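# Swap scanner reel onto label-down pile, flip in new reel

## Task

Take the reel now lying on the scanner's glass and set it on top of the pile of reels whose labels face down, without turning it over. Then pick the uppermost reel from the stack whose labels face up and lay it flat on the glass with its label facing down. Finish with both grippers released from the reels.

## Robot and tools

Robot: two 6-joint arms, left_arm and right_arm, each with a two-finger gripper. In every row and every per-joint list of a result, an arm's joints come in this order only: shoulder, elbow, waist, wrist pitch, wrist yaw, wrist roll.

Frame: all reported gripper poses share one scene frame. Its origin sits on the tabletop midway between the arms, +x points out over the table, +z points up, and left_arm is on the +y side. The names left and right do not refer to image sides. Positions are metres and orientation is a quaternion in w,x,y,z order. The reported hand position can be somewhat wrong, more so when the arm is stretched out. The fingers point along the gripper's +z axis and close along its y axis. end_effector_position is the point between the pads, roughly 1 cm back from the fingertips.

Row format (used by execute_actions and move): one flat list of 14 numbers in [-1, 1] covering both arms, even if one arm stays still: left_arm's 6 joint values then its opening, then right_arm's 6 joint values then its opening. Joint values are scaled offsets, where 1.0 equals 1.264 rad for waist, 1.32 shoulder, 1.276 elbow, 1.83 wrist pitch, 1.686 wrist yaw, 2.022 wrist roll. Opening is absolute, not an offset: +1 fully open, -1 closed. Optionally 12 more numbers in [0, 1] follow: position-gain scales for left_arm's 6 joints then right_arm's 6, in the joint order above; they persist until rewritten.

execute_actions(actions): a list of up to 15 actions. Each action is a table of up to 15 rows, one row per 1/30 s step; if shorter, its last row is repeated to fill 15 steps (0.5 s). Joint offsets in every row are measured from the arm's angles when that action began, not from the preceding row; for the first action of a call that means the angles in the latest reported state. An empty list just returns state and images.

Joint ranges (rad), both arms: waist -2.880 to 2.880, shoulder 0.000 to 3.142, elbow 0.000 to 3.019, wrist pitch -1.693 to 1.571, wrist yaw -1.571 to 1.571, wrist roll -2.094 to 2.094. True ends may differ by up to 0.019 rad either way. If an action would push any joint outward more than 0.019 rad beyond its range (judged from the angles at that action's start), that action is rejected for both arms; if the call is malformed or its first action fails this test, nothing runs. Requests past the real end are clipped there, and the result may say "joint sent to its limit" (its absence proves nothing).

Speed caps: each step, a joint's target stays within a fixed lead of its measured angle (waist 0.264, shoulder 0.32, elbow 0.276, wrist pitch 0.33, wrist yaw 0.186, wrist roll 0.522 rad), and targets are pulled back if they would put the gripper over 70 mm from where it is. So big offsets need several actions, and an unfinished motion should be re-commanded. Arms sag under zero offsets: in the first call of each reply, command offsets that bring the arm back to its desired angles, then zeros, adding more when a joint remains short.

move(target, speed, blocking): target is one row as above, but its offsets are taken from the Joint positions in the latest result that shows them, so it acts as a fixed goal in joint space. All joints travel synchronously, so the gripper follows a curve, and there is no avoidance of objects or the other arm. speed (rad/s, 0.01 to 2, default 0.5) caps the joint with the longest travel; paths take 0.5 to 10 s and stop at 10 s even if short of target. Finger commands apply immediately. The result adds a "move:" line: outcome (done, off_target, moving, held, fault), limits=held or limits=none, and each arm's joint farthest from target. blocking=false returns after 0.5 s while motion continues; before sending further actions or moves, use wait or stop. Faster moves strike harder, and a target set beyond a contact presses harder.

wait(seconds): 0 to 10; arms keep their last command; returns early if a running move finishes. stop(): brakes a running move (needs room, more when fast); fingers keep moving. zoom_image(camera, region): camera is cam_high, cam_low, cam_left_wrist or cam_right_wrist; region [x0, y0, x1, y1] in pixels, origin top-left, at most 504 by 504. finished_scene(scene): pass the current scene's number once the result is stable; irreversible.

Results: the state line gives each gripper's pose; Joint positions and Joint velocities list each arm's joints (rad, rad/s) plus the finger-pad gap (m, 0.094 when fully open). Joint targets shows current drive goals. grip_measured is the opening on the command scale; each gripper may read off by about 1 mm. Action calls also list joint angles at some steps, with HELD marking an arm whose command was held back. "joint command not followed" means a clearance check altered that arm's joints. FAULT, MOTOR HOT (from 85 °C) and OVER-TEMPERATURE FAULT (100 °C, arm goes limp and drops) report stops; holding loads heats motors, even while you think.

Cameras: cam_high and cam_low 504x504, wrist cameras 616x616 fisheye; calibration lines give K, distortion and world-to-camera transforms, approximately.

Gripping: to hold a reel, command an opening about 0.03 below grip_measured; less grips more gently. Pads push at most about 50 to 62 N; very thin parts get less. Objects may be tugged or nudged at times.

Avoid: letting arms collide or push on each other, dropping or knocking anything off the table, slamming or pressing hard. The simulation keeps running while you compose a reply, holding the last command.

Each tool is called after "Request:" as a command line: name --argument value for each argument, lists and objects as JSON in quotes; but a table of rows of numbers goes row by row, as --pt "numbers of a row", without its own name.

## Session

Request:
execute_actions --actions '[]'

Scene clock: 0.00 s.
left_arm: end_effector_position=(+0.4768, -0.0115, +0.1820) grip_measured=+1.000 end_effector_quat_wxyz=(+0.050, +0.421, +0.905, +0.041) | right_arm: end_effector_position=(+0.1566, -0.5137, +0.3828) grip_measured=+1.000 end_effector_quat_wxyz=(+0.458, +0.619, +0.450, +0.453)
Joint names: [shoulder, elbow, waist, wrist pitch, wrist yaw, wrist roll]
Joint positions: left_arm=[ 1.805  1.655 -0.773 -1.335 -0.096  0.281  0.094] | right_arm=[ 0.774  0.786 -1.524 -0.527 -1.22   1.233  0.094]
Joint velocities: left_arm=[-0.005 -0.012 -0.005 -0.002 -0.051  0.022  0.   ] | right_arm=[ 0.005 -0.007 -0.024 -0.002  0.007 -0.051  0.   ]
Motor temperatures (°C, as the motors report them): left_arm=[25 29 25 26 26 26] | right_arm=[28 27 24 26 25 25]
Joint targets: left_arm=[1.807 1.680 -0.773 -1.333 -0.096 0.281] | right_arm=[0.776 0.810 -1.524 -0.524 -1.219 1.234]
Joint stiffness scale: left_arm=[1. 1. 1. 1. 1. 1.] | right_arm=[1. 1. 1. 1. 1. 1.]
camera_calibration (this result's frames):
cam_left_wrist: T_world_to_cam=[[-0.75144, -0.647781, -0.125369, 0.375491], [-0.604147, 0.599143, 0.525389, 0.207062], [-0.265223, 0.47054, -0.841575, 0.409115], [0, 0, 0, 1]] pos_world=[0.515762, -0.0733286, 0.282588]
cam_right_wrist: T_world_to_cam=[[-0.142032, 0.181193, -0.973137, 0.485307], [-0.424046, 0.877189, 0.225219, 0.432611], [0.894434, 0.444644, -0.0477547, 0.228483], [0, 0, 0, 1]] pos_world=[0.0480133, -0.56901, 0.385749]

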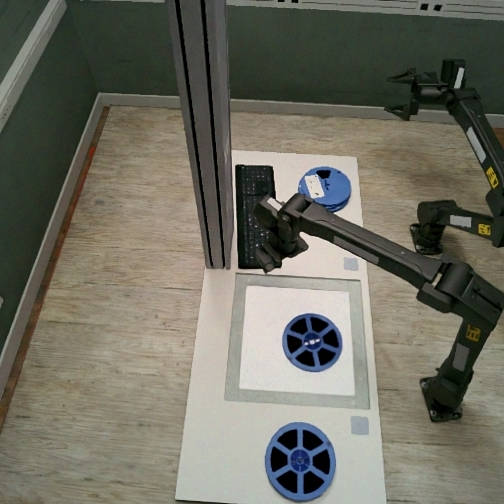

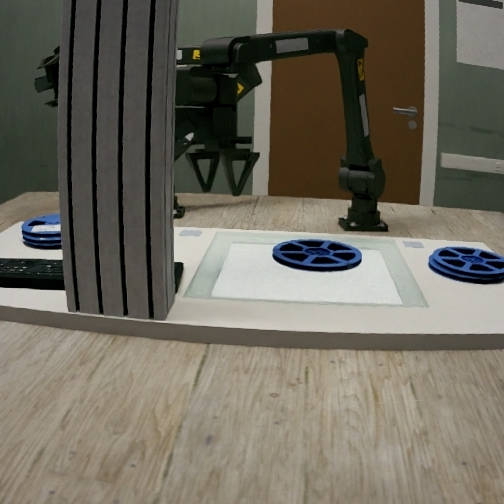

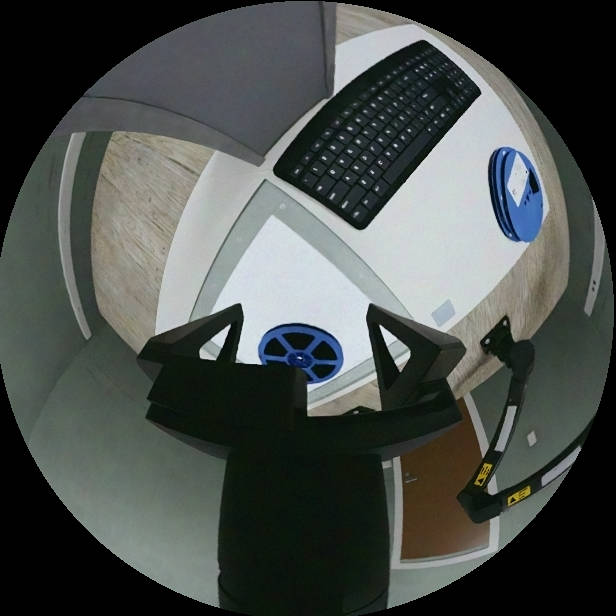

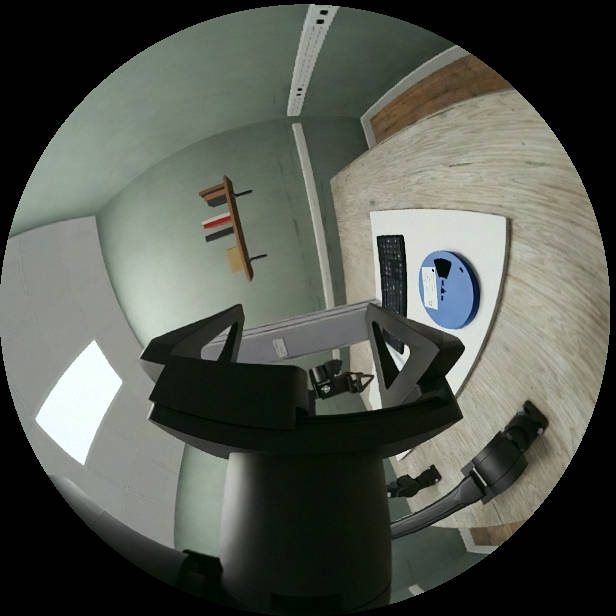

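Request:
move --target '[-0.277,-0.49,0.216,0.1,0.057,-0.297,0.45,0.4,0.3,0.62,-0.34,0.724,-0.92,-0.15]' --speed 0.8

Scene clock: 3.80 s.
left_arm: end_effector_position=(+0.3594, +0.1718, +0.1108) grip_measured=+0.452 end_effector_quat_wxyz=(-0.009, +0.009, +1.000, +0.006) | right_arm: end_effector_position=(+0.2938, -0.4982, +0.2114) grip_measured=-0.149 end_effector_quat_wxyz=(+0.108, +0.012, +0.991, -0.078)
Joint names: [shoulder, elbow, waist, wrist pitch, wrist yaw, wrist roll]
Joint positions: left_arm=[ 1.456  1.03  -0.507 -1.166 -0.005 -0.308  0.068] | right_arm=[ 1.292  1.122 -0.742 -1.133 -0.002 -0.618  0.04 ]
Joint velocities: left_arm=[-0.005  0.007 -0.005  0.002 -0.066 -0.037 -0.   ] | right_arm=[-0.005 -0.017 -0.005 -0.017 -0.081 -0.007  0.   ]
Motor temperatures (°C, as the motors report them): left_arm=[26 30 25 26 26 26] | right_arm=[28 29 24 26 25 25]
Joint targets: left_arm=[1.439 1.030 -0.500 -1.152 -0.000 -0.319] | right_arm=[1.302 1.169 -0.740 -1.149 0.001 -0.627]
Joint stiffness scale: left_arm=[1. 1. 1. 1. 1. 1.] | right_arm=[1. 1. 1. 1. 1. 1.]
move: off_target (right_arm); limits=none; left_arm: farthest joint: the shoulder, 0.017 radians from its target (0.366 radians at the start); right_arm: farthest joint: the elbow, 0.047 radians from its target (0.382 radians at the start)
camera_calibration (this result's frames):
cam_left_wrist: T_world_to_cam=[[-0.0121513, -0.999701, -0.0212255, 0.180362], [-0.805294, -0.00279947, 0.592869, 0.231956], [-0.592751, 0.0242969, -0.805019, 0.422134], [0, 0, 0, 1]] pos_world=[0.439205, 0.170701, 0.206134]
cam_right_wrist: T_world_to_cam=[[-0.0471513, -0.987231, 0.152154, -0.512732], [-0.913217, 0.104324, 0.393892, 0.238796], [-0.404735, -0.120377, -0.906476, 0.372376], [0, 0, 0, 1]] pos_world=[0.344611, -0.486272, 0.321505]

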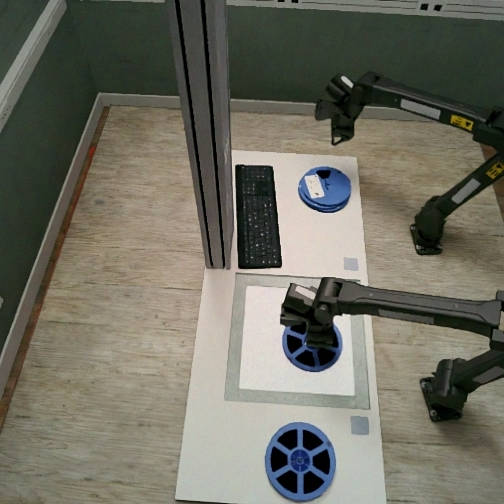

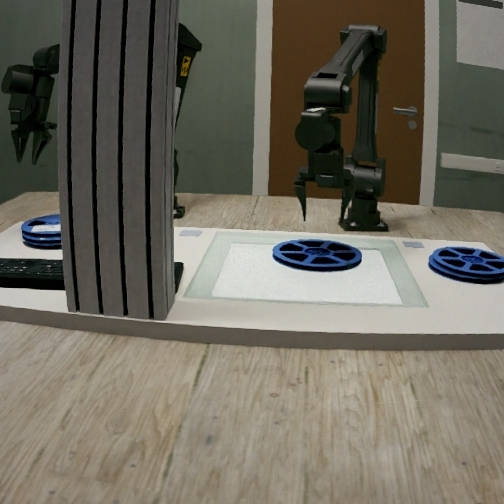

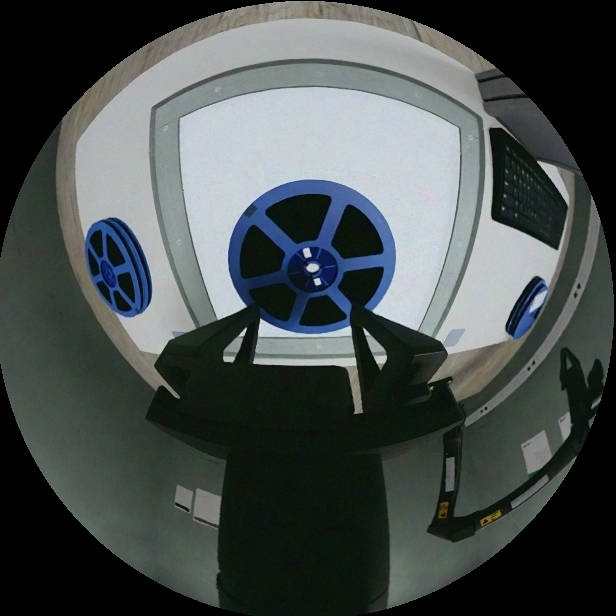

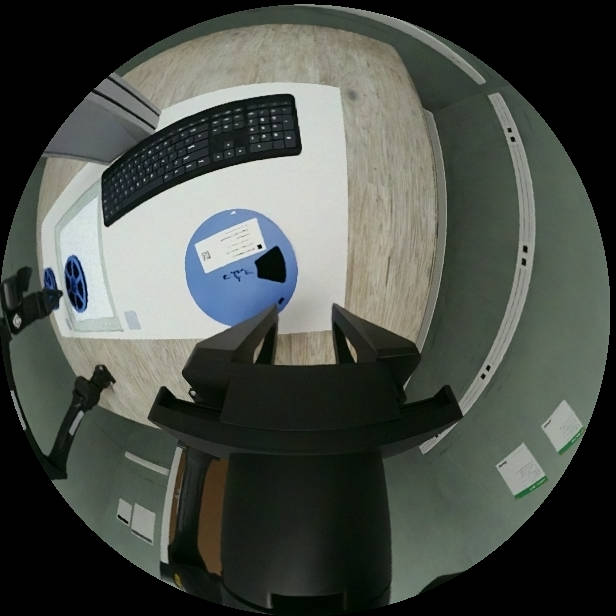

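Request:
move --target '[0.075,-0.027,-0.02,0.082,0,-0.19,0.45,0.24,0.065,0.032,0,0,-0.05,-0.15]' --speed 0.25

Scene clock: 6.90 s.
left_arm: end_effector_position=(+0.3728, +0.1606, +0.0695) grip_measured=+0.452 end_effector_quat_wxyz=(+0.002, -0.168, +0.986, +0.002) | right_arm: end_effector_position=(+0.3202, -0.5001, +0.1003) grip_measured=-0.149 end_effector_quat_wxyz=(+0.002, -0.050, +0.999, +0.000)
Joint names: [shoulder, elbow, waist, wrist pitch, wrist yaw, wrist roll]
Joint positions: left_arm=[ 1.536  0.998 -0.523 -1.031 -0.005 -0.681  0.068] | right_arm=[ 1.598  1.163 -0.71  -1.133 -0.002 -0.71   0.04 ]
Joint velocities: left_arm=[-0.005 -0.007 -0.005  0.002 -0.051  0.081  0.   ] | right_arm=[ 0.015 -0.002 -0.005  0.007 -0.051 -0.051 -0.   ]
Motor temperatures (°C, as the motors report them): left_arm=[26 31 25 26 26 26] | right_arm=[28 30 24 26 25 25]
Joint targets: left_arm=[1.555 0.996 -0.532 -1.016 -0.005 -0.693] | right_arm=[1.609 1.205 -0.701 -1.133 -0.002 -0.719]
Joint stiffness scale: left_arm=[1. 1. 1. 1. 1. 1.] | right_arm=[1. 1. 1. 1. 1. 1.]
move: off_target (right_arm); limits=none; left_arm: farthest joint: the shoulder, 0.019 radians from its target (0.099 radians at the start); right_arm: farthest joint: the elbow, 0.042 radians from its target (0.083 radians at the start)
camera_calibration (this result's frames):
cam_left_wrist: T_world_to_cam=[[0.338809, -0.940766, -0.01296, 0.0275759], [-0.767534, -0.284336, 0.574495, 0.299558], [-0.54415, -0.184697, -0.818405, 0.41344], [0, 0, 0, 1]] pos_world=[0.445551, 0.187478, 0.166624]
cam_right_wrist: T_world_to_cam=[[0.0938668, -0.995583, 0.0019722, -0.530756], [-0.805375, -0.0747685, 0.588031, 0.163368], [-0.585286, -0.0567849, -0.808836, 0.361941], [0, 0, 0, 1]] pos_world=[0.393232, -0.495644, 0.197732]

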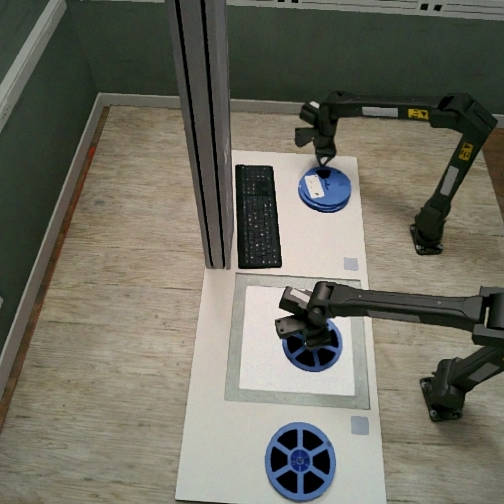

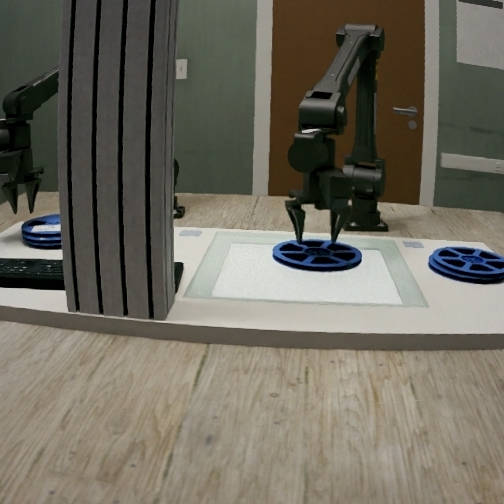

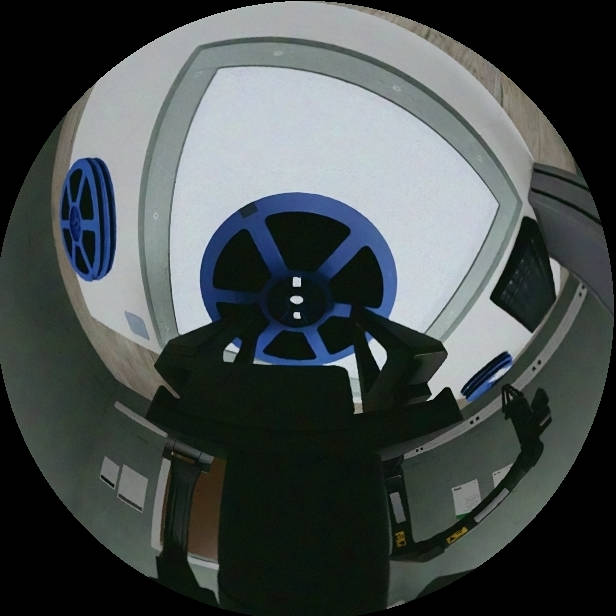

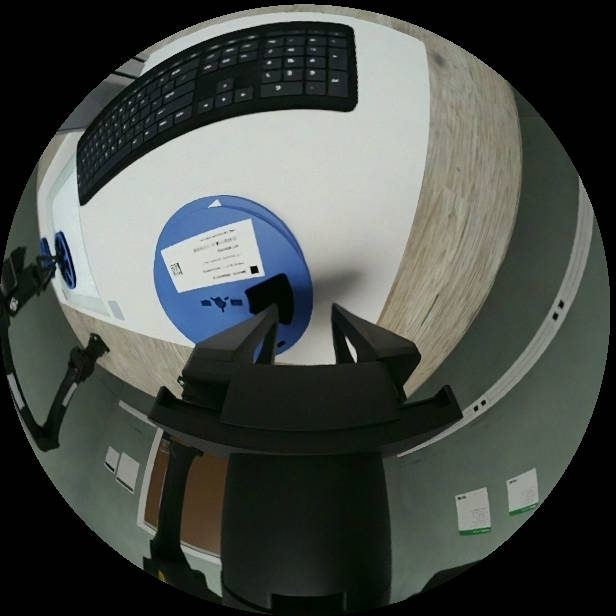

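Request:
move --target '[0,0,0.02,0,0,0.225,0.45,0.04,-0.05,0.012,0.06,0,0,-0.15]' --speed 0.3

Request:
move --target '[0.05,-0.04,0,0.05,0,0,0.45,0.02,-0.015,0,0.015,0,0,-0.15]' --speed 0.06

Scene clock: 9.53 s.
left_arm: end_effector_position=(+0.3748, +0.1666, +0.0695) grip_measured=+0.452 end_effector_quat_wxyz=(+0.001, +0.045, +0.999, +0.002) | right_arm: end_effector_position=(+0.3191, -0.4971, +0.0718) grip_measured=-0.149 end_effector_quat_wxyz=(+0.004, -0.052, +0.999, -0.001)
Joint names: [shoulder, elbow, waist, wrist pitch, wrist yaw, wrist roll]
Joint positions: left_arm=[ 1.536  0.998 -0.507 -1.031 -0.005 -0.238  0.068] | right_arm=[ 1.623  1.111 -0.705 -1.051 -0.002 -0.71   0.04 ]
Joint velocities: left_arm=[ 0.005  0.012 -0.015 -0.002 -0.051  0.007 -0.   ] | right_arm=[-0.015 -0.002 -0.015  0.007 -0.007 -0.022 -0.001]
Motor temperatures (°C, as the motors report them): left_arm=[26 31 25 26 26 26] | right_arm=[28 30 24 26 25 25]
Joint targets: left_arm=[1.536 0.998 -0.497 -1.031 -0.005 -0.227] | right_arm=[1.651 1.099 -0.694 -1.023 -0.002 -0.710]
Joint stiffness scale: left_arm=[1. 1. 1. 1. 1. 1.] | right_arm=[1. 1. 1. 1. 1. 1.]
move: off_target (right_arm); limits=none; left_arm: farthest joint: the wrist roll, 0.012 radians from its target (0.456 radians at the start); right_arm: farthest joint: the wrist pitch, 0.028 radians from its target (0.110 radians at the start)
camera_calibration (this result's frames):
cam_left_wrist: T_world_to_cam=[[-0.0822495, -0.996507, -0.01443, 0.19972], [-0.815445, 0.0589668, 0.575823, 0.26352], [-0.572961, 0.059128, -0.817447, 0.385782], [0, 0, 0, 1]] pos_world=[0.452351, 0.160673, 0.166498]
cam_right_wrist: T_world_to_cam=[[0.098029, -0.99517, 0.00518469, -0.528896], [-0.807444, -0.0764895, 0.584964, 0.17943], [-0.581742, -0.0615298, -0.811042, 0.335129], [0, 0, 0, 1]] pos_world=[0.391685, -0.491996, 0.169586]

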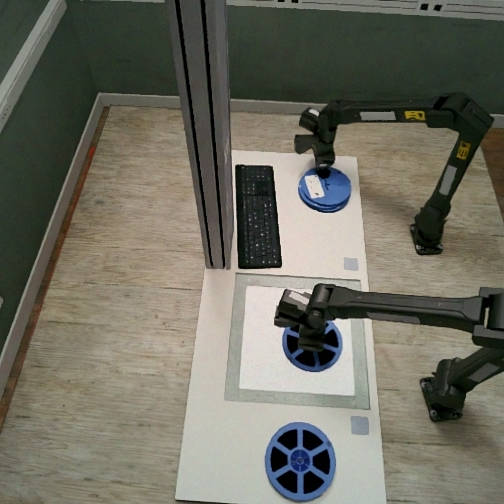

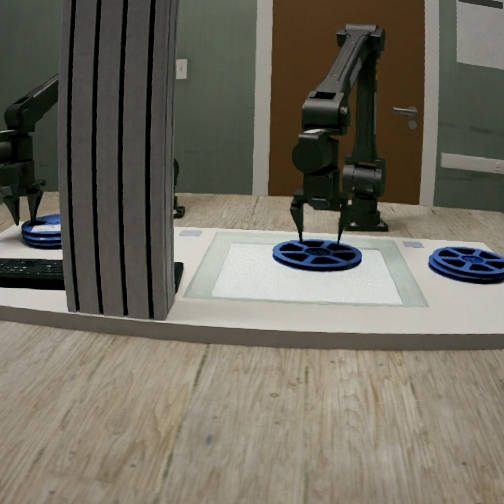

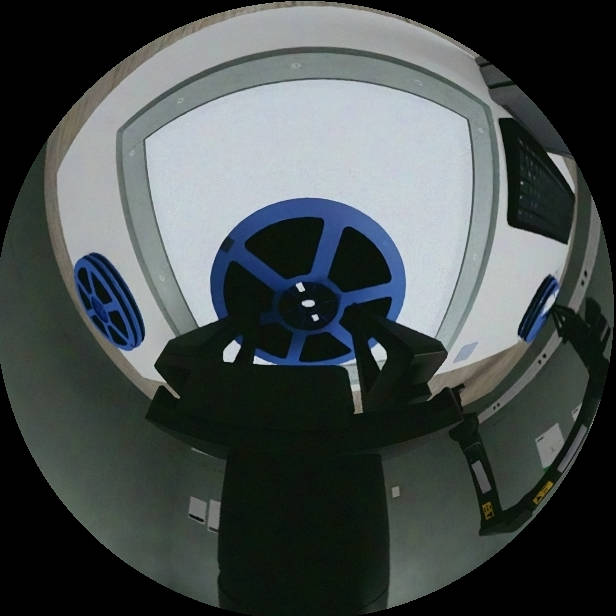

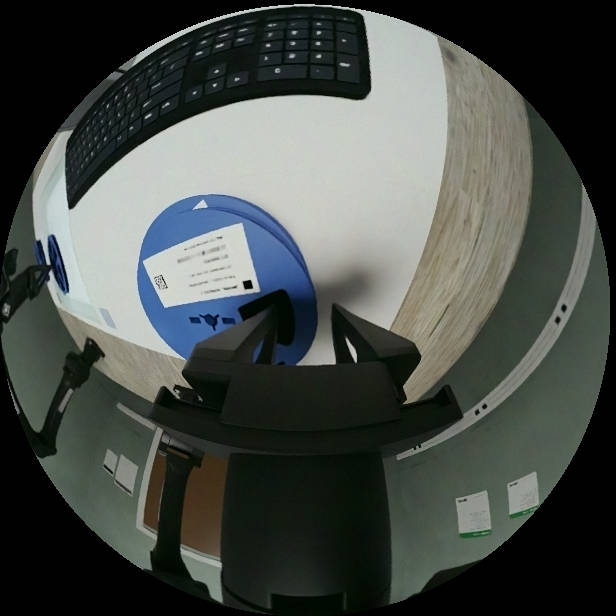

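Scene clock: 11.30 s.
left_arm: end_effector_position=(+0.3711, +0.1679, +0.0492) grip_measured=+0.451 end_effector_quat_wxyz=(-0.001, +0.045, +0.999, +0.003) | right_arm: end_effector_position=(+0.3190, -0.4970, +0.0718) grip_measured=-0.149 end_effector_quat_wxyz=(+0.004, -0.052, +0.999, -0.002)
Joint names: [shoulder, elbow, waist, wrist pitch, wrist yaw, wrist roll]
Joint positions: left_arm=[ 1.56   0.963 -0.507 -0.976 -0.005 -0.238  0.068] | right_arm=[ 1.622  1.109 -0.705 -1.049 -0.002 -0.71   0.04 ]
Joint velocities: left_arm=[ 0.005  0.007 -0.005  0.022  0.022 -0.037 -0.001] | right_arm=[-0.005 -0.012 -0.005  0.002 -0.037  0.022 -0.001]
Motor temperatures (°C, as the motors report them): left_arm=[26 31 25 26 26 26] | right_arm=[28 30 24 26 25 25]
Joint targets: left_arm=[1.602 0.947 -0.507 -0.939 -0.005 -0.238] | right_arm=[1.650 1.091 -0.705 -1.023 -0.002 -0.710]
Joint stiffness scale: left_arm=[1. 1. 1. 1. 1. 1.] | right_arm=[1. 1. 1. 1. 1. 1.]
move: off_target (left_arm, right_arm); limits=none; left_arm: farthest joint: the shoulder, 0.042 radians from its target (0.066 radians at the start); right_arm: farthest joint: the shoulder, 0.027 radians from its target (0.026 radians at the start)
camera_calibration (this result's frames):
cam_left_wrist: T_world_to_cam=[[-0.0823089, -0.996487, -0.0154472, 0.200457], [-0.81315, 0.0581879, 0.579138, 0.271212], [-0.576205, 0.0602291, -0.815083, 0.367828], [0, 0, 0, 1]] pos_world=[0.448979, 0.161817, 0.145838]
cam_right_wrist: T_world_to_cam=[[0.0980219, -0.995165, 0.00617313, -0.528881], [-0.808177, -0.0759812, 0.584018, 0.179921], [-0.580725, -0.0622355, -0.811717, 0.334427], [0, 0, 0, 1]] pos_world=[0.39146, -0.49184, 0.169648]

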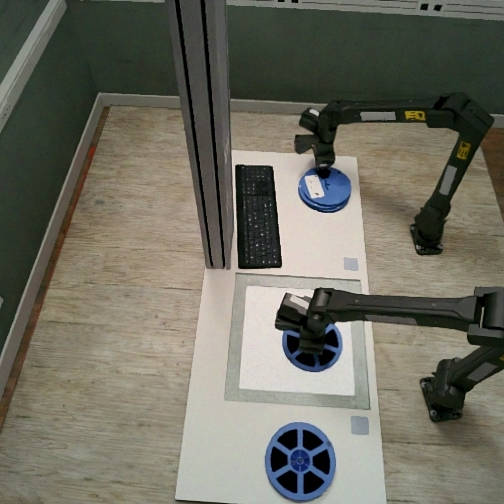

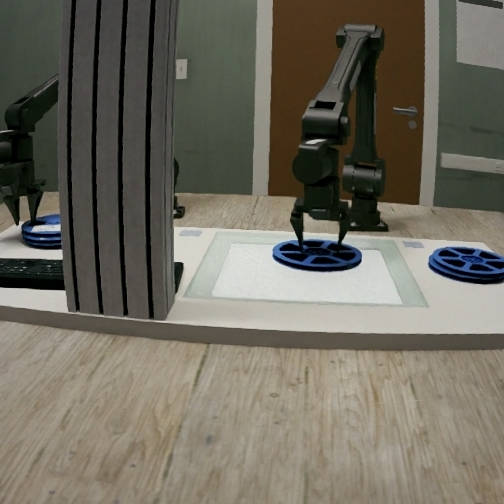

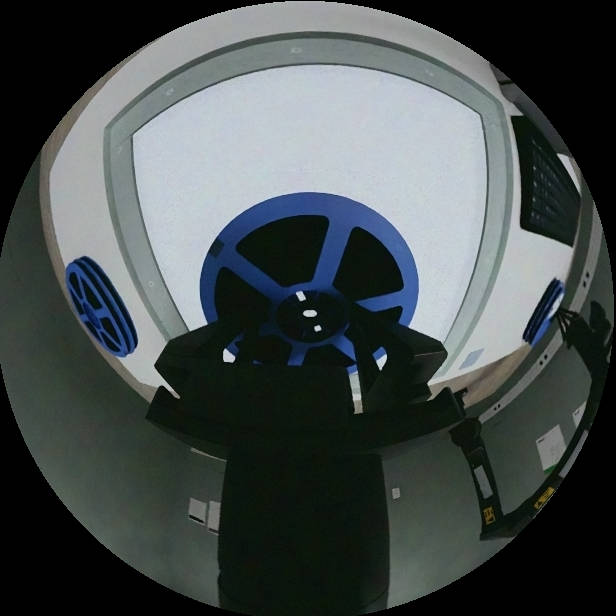

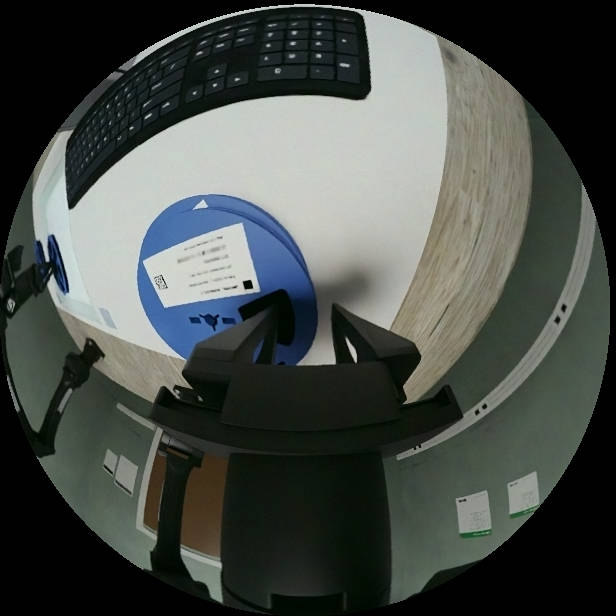

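Request:
move --target '[0,0,0,0,0,0.1,0.45,0.015,-0.01,0,0.01,0,0,-0.85]' --speed 0.15

Request:
move --target '[0.025,-0.012,0,0.018,0,0,0.45,0,0,0,0,0,0,-0.85]' --speed 0.05

Request:
move --target '[0.02,-0.01,0,0.015,0,0,0.1,0,0,0,0,0,0,-0.85]' --speed 0.05

Scene clock: 13.87 s.
left_arm: end_effector_position=(+0.3711, +0.1679, +0.0496) grip_measured=+0.451 end_effector_quat_wxyz=(-0.001, +0.138, +0.990, +0.003) | right_arm: end_effector_position=(+0.3188, -0.4972, +0.0722) grip_measured=-0.676 end_effector_quat_wxyz=(+0.005, -0.053, +0.999, -0.003)
Joint names: [shoulder, elbow, waist, wrist pitch, wrist yaw, wrist roll]
Joint positions: left_arm=[ 1.559  0.963 -0.507 -0.977 -0.005 -0.05   0.068] | right_arm=[ 1.621  1.108 -0.706 -1.048 -0.001 -0.713  0.015]
Joint velocities: left_arm=[-0.024 -0.012  0.005 -0.002 -0.007 -0.066 -0.001] | right_arm=[-0.015  0.002 -0.015 -0.012 -0.037  0.007  0.001]
Motor temperatures (°C, as the motors report them): left_arm=[26 31 25 26 26 26] | right_arm=[29 30 24 26 25 25]
Joint targets: left_arm=[1.561 0.963 -0.507 -0.977 -0.005 -0.036] | right_arm=[1.642 1.097 -0.705 -1.031 -0.002 -0.710]
Joint stiffness scale: left_arm=[1. 1. 1. 1. 1. 1.] | right_arm=[1. 1. 1. 1. 1. 1.]
move: off_target (right_arm); limits=none; left_arm: farthest joint: the wrist roll, 0.014 radians from its target (0.202 radians at the start); right_arm: farthest joint: the shoulder, 0.021 radians from its target (0.019 radians at the start)
camera_calibration (this result's frames):
cam_left_wrist: T_world_to_cam=[[-0.267164, -0.963534, -0.0150041, 0.263506], [-0.787745, 0.209401, 0.579318, 0.236136], [-0.555051, 0.166592, -0.814964, 0.342468], [0, 0, 0, 1]] pos_world=[0.446501, 0.147397, 0.146255]
cam_right_wrist: T_world_to_cam=[[0.100666, -0.99489, 0.00776959, -0.529899], [-0.808444, -0.0772441, 0.583483, 0.178998], [-0.579901, -0.0650181, -0.812088, 0.332986], [0, 0, 0, 1]] pos_world=[0.391152, -0.491714, 0.170088]

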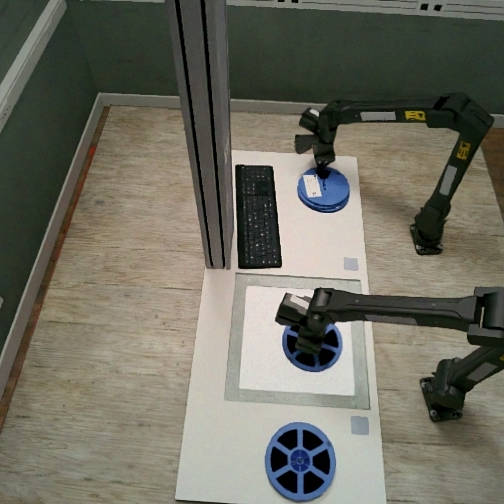

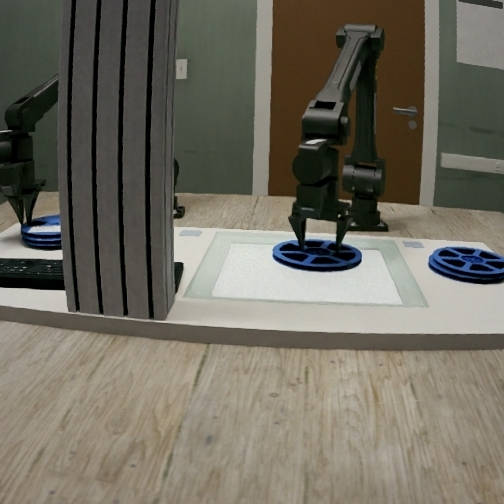

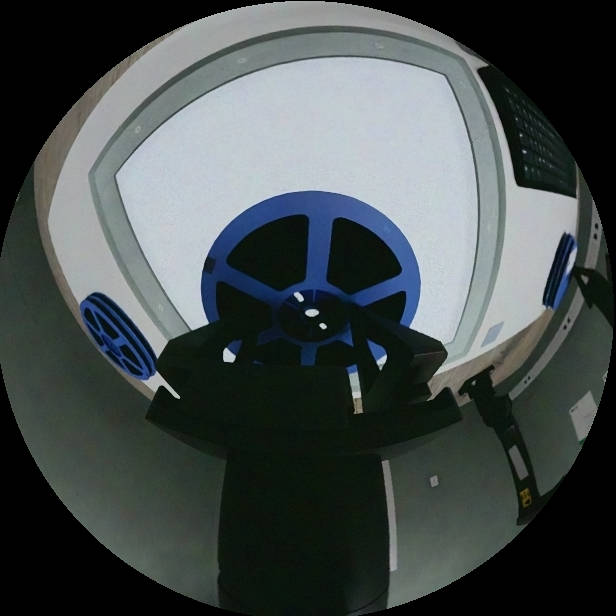

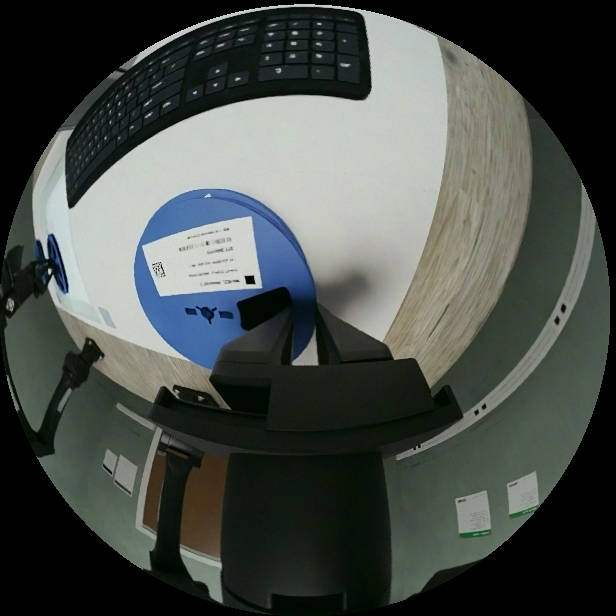

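Scene clock: 14.77 s.
left_arm: end_effector_position=(+0.3713, +0.1678, +0.0493) grip_measured=+0.451 end_effector_quat_wxyz=(+0.000, +0.138, +0.990, +0.002) | right_arm: end_effector_position=(+0.3188, -0.4972, +0.0722) grip_measured=-0.676 end_effector_quat_wxyz=(+0.005, -0.053, +0.999, -0.003)
Joint names: [shoulder, elbow, waist, wrist pitch, wrist yaw, wrist roll]
Joint positions: left_arm=[ 1.559  0.962 -0.507 -0.974 -0.005 -0.05   0.068] | right_arm=[ 1.621  1.108 -0.706 -1.048 -0.001 -0.713  0.015]
Joint velocities: left_arm=[ 0.005 -0.012 -0.005  0.007  0.037 -0.066 -0.001] | right_arm=[-0.005  0.002 -0.005  0.002  0.037  0.007 -0.   ]
Motor temperatures (°C, as the motors report them): left_arm=[26 31 25 26 26 26] | right_arm=[29 30 24 26 25 25]
Joint targets: left_arm=[1.592 0.948 -0.507 -0.943 -0.005 -0.050] | right_arm=[1.621 1.108 -0.706 -1.048 -0.001 -0.713]
Joint stiffness scale: left_arm=[1. 1. 1. 1. 1. 1.] | right_arm=[1. 1. 1. 1. 1. 1.]
move: off_target (left_arm); limits=none; left_arm: farthest joint: the shoulder, 0.033 radians from its target (0.033 radians at the start); right_arm: farthest joint: the waist, 0.000 radians from its target (0.000 radians at the start)
camera_calibration (this result's frames):
cam_left_wrist: T_world_to_cam=[[-0.267137, -0.963543, -0.0148958, 0.263474], [-0.78879, 0.209756, 0.577765, 0.236932], [-0.553578, 0.166092, -0.816067, 0.341893], [0, 0, 0, 1]] pos_world=[0.446538, 0.147385, 0.146041]
cam_right_wrist: T_world_to_cam=[[0.100666, -0.99489, 0.00776959, -0.529899], [-0.808444, -0.0772441, 0.583483, 0.178998], [-0.579901, -0.0650181, -0.812088, 0.332986], [0, 0, 0, 1]] pos_world=[0.391152, -0.491714, 0.170088]

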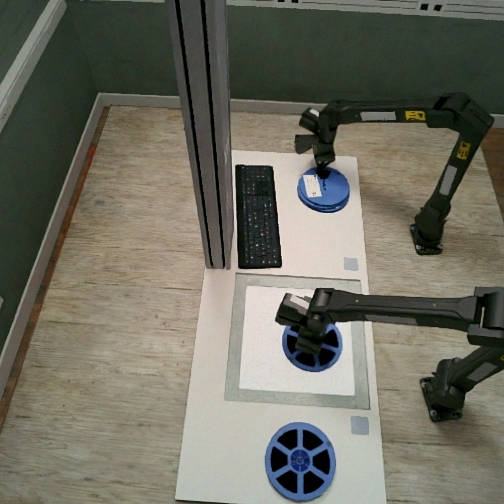

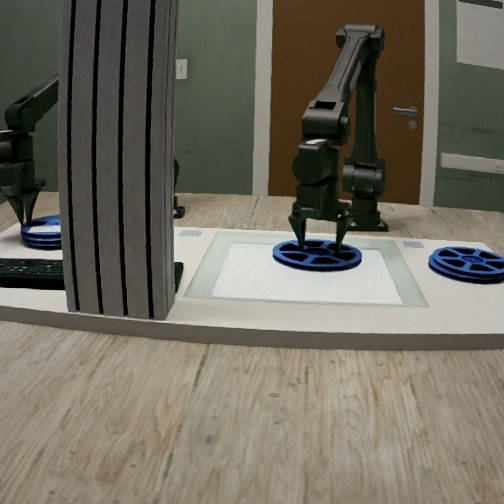

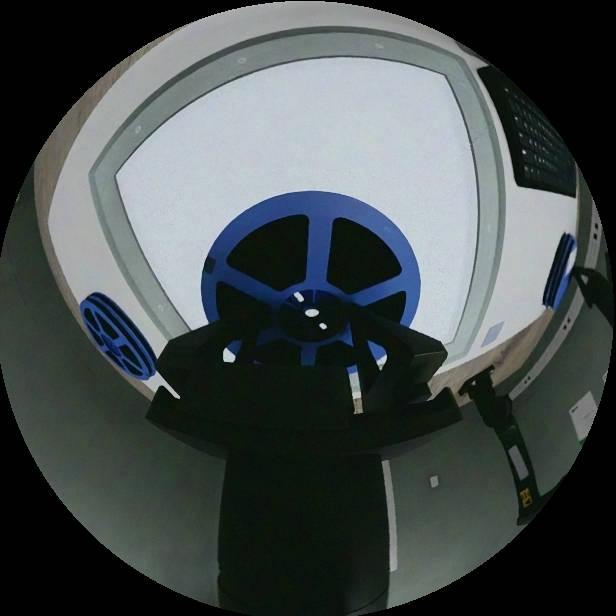

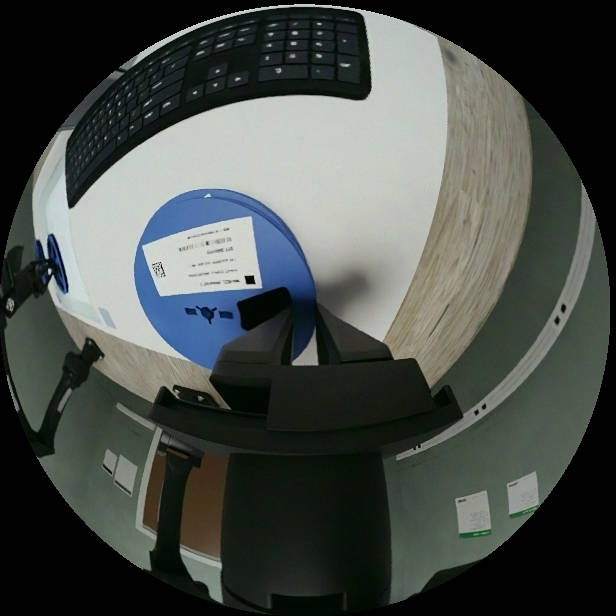

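Scene clock: 15.53 s.
left_arm: end_effector_position=(+0.3715, +0.1677, +0.0496) grip_measured=+0.102 end_effector_quat_wxyz=(+0.001, +0.138, +0.990, +0.002) | right_arm: end_effector_position=(+0.3188, -0.4972, +0.0722) grip_measured=-0.676 end_effector_quat_wxyz=(+0.005, -0.053, +0.999, -0.003)
Joint names: [shoulder, elbow, waist, wrist pitch, wrist yaw, wrist roll]
Joint positions: left_arm=[ 1.559  0.962 -0.507 -0.973 -0.004 -0.05   0.052] | right_arm=[ 1.621  1.108 -0.706 -1.048 -0.001 -0.713  0.015]
Joint velocities: left_arm=[-0.005  0.007 -0.015 -0.007  0.051  0.037 -0.001] | right_arm=[-0.015 -0.007 -0.005 -0.012  0.007  0.022 -0.001]
Motor temperatures (°C, as the motors report them): left_arm=[26 31 25 26 26 26] | right_arm=[29 30 24 26 25 25]
Joint targets: left_arm=[1.585 0.949 -0.507 -0.946 -0.005 -0.050] | right_arm=[1.621 1.108 -0.706 -1.048 -0.001 -0.713]
Joint stiffness scale: left_arm=[1. 1. 1. 1. 1. 1.] | right_arm=[1. 1. 1. 1. 1. 1.]
move: off_target (left_arm); limits=none; left_arm: farthest joint: the shoulder, 0.027 radians from its target (0.026 radians at the start); right_arm: farthest joint: the waist, 0.000 radians from its target (0.000 radians at the start)
camera_calibration (this result's frames):
cam_left_wrist: T_world_to_cam=[[-0.267118, -0.963556, -0.0144283, 0.26337], [-0.789553, 0.210247, 0.576543, 0.237227], [-0.552498, 0.165397, -0.816939, 0.342031], [0, 0, 0, 1]] pos_world=[0.446625, 0.147325, 0.146447]
cam_right_wrist: T_world_to_cam=[[0.100666, -0.99489, 0.00776959, -0.529899], [-0.808444, -0.0772441, 0.583483, 0.178998], [-0.579901, -0.0650181, -0.812088, 0.332986], [0, 0, 0, 1]] pos_world=[0.391152, -0.491714, 0.170088]

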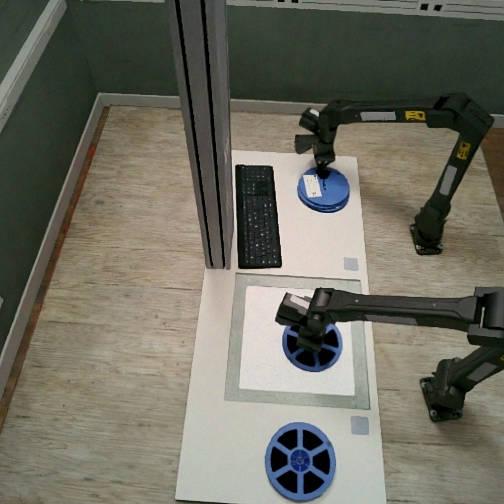

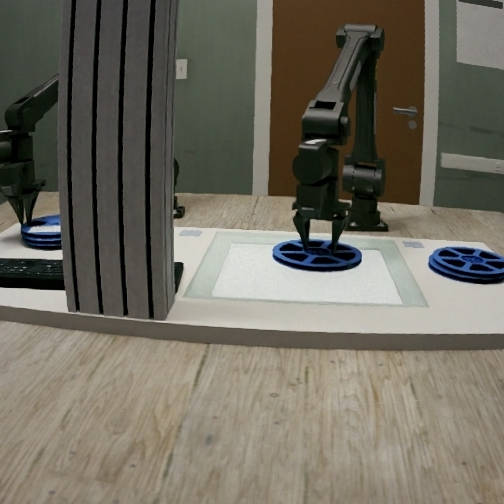

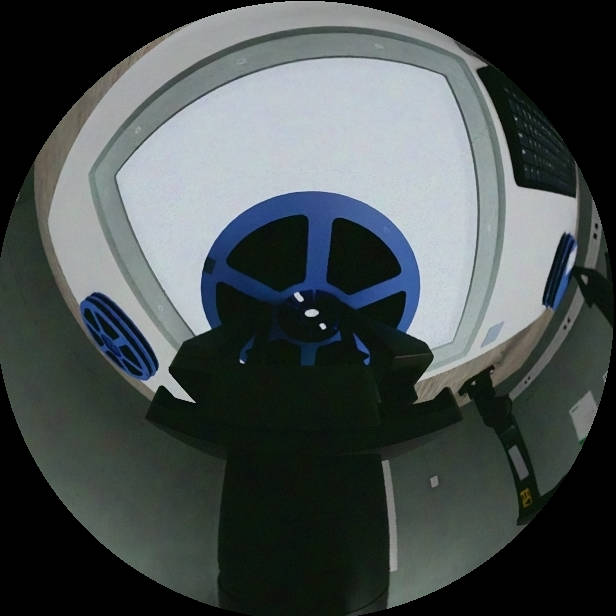

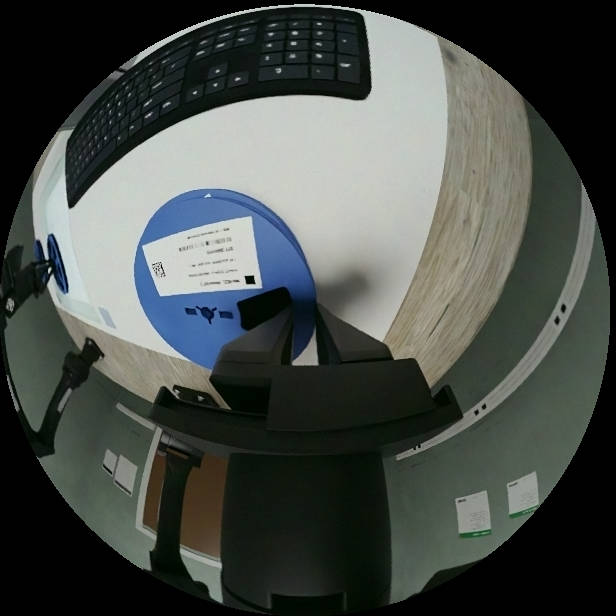

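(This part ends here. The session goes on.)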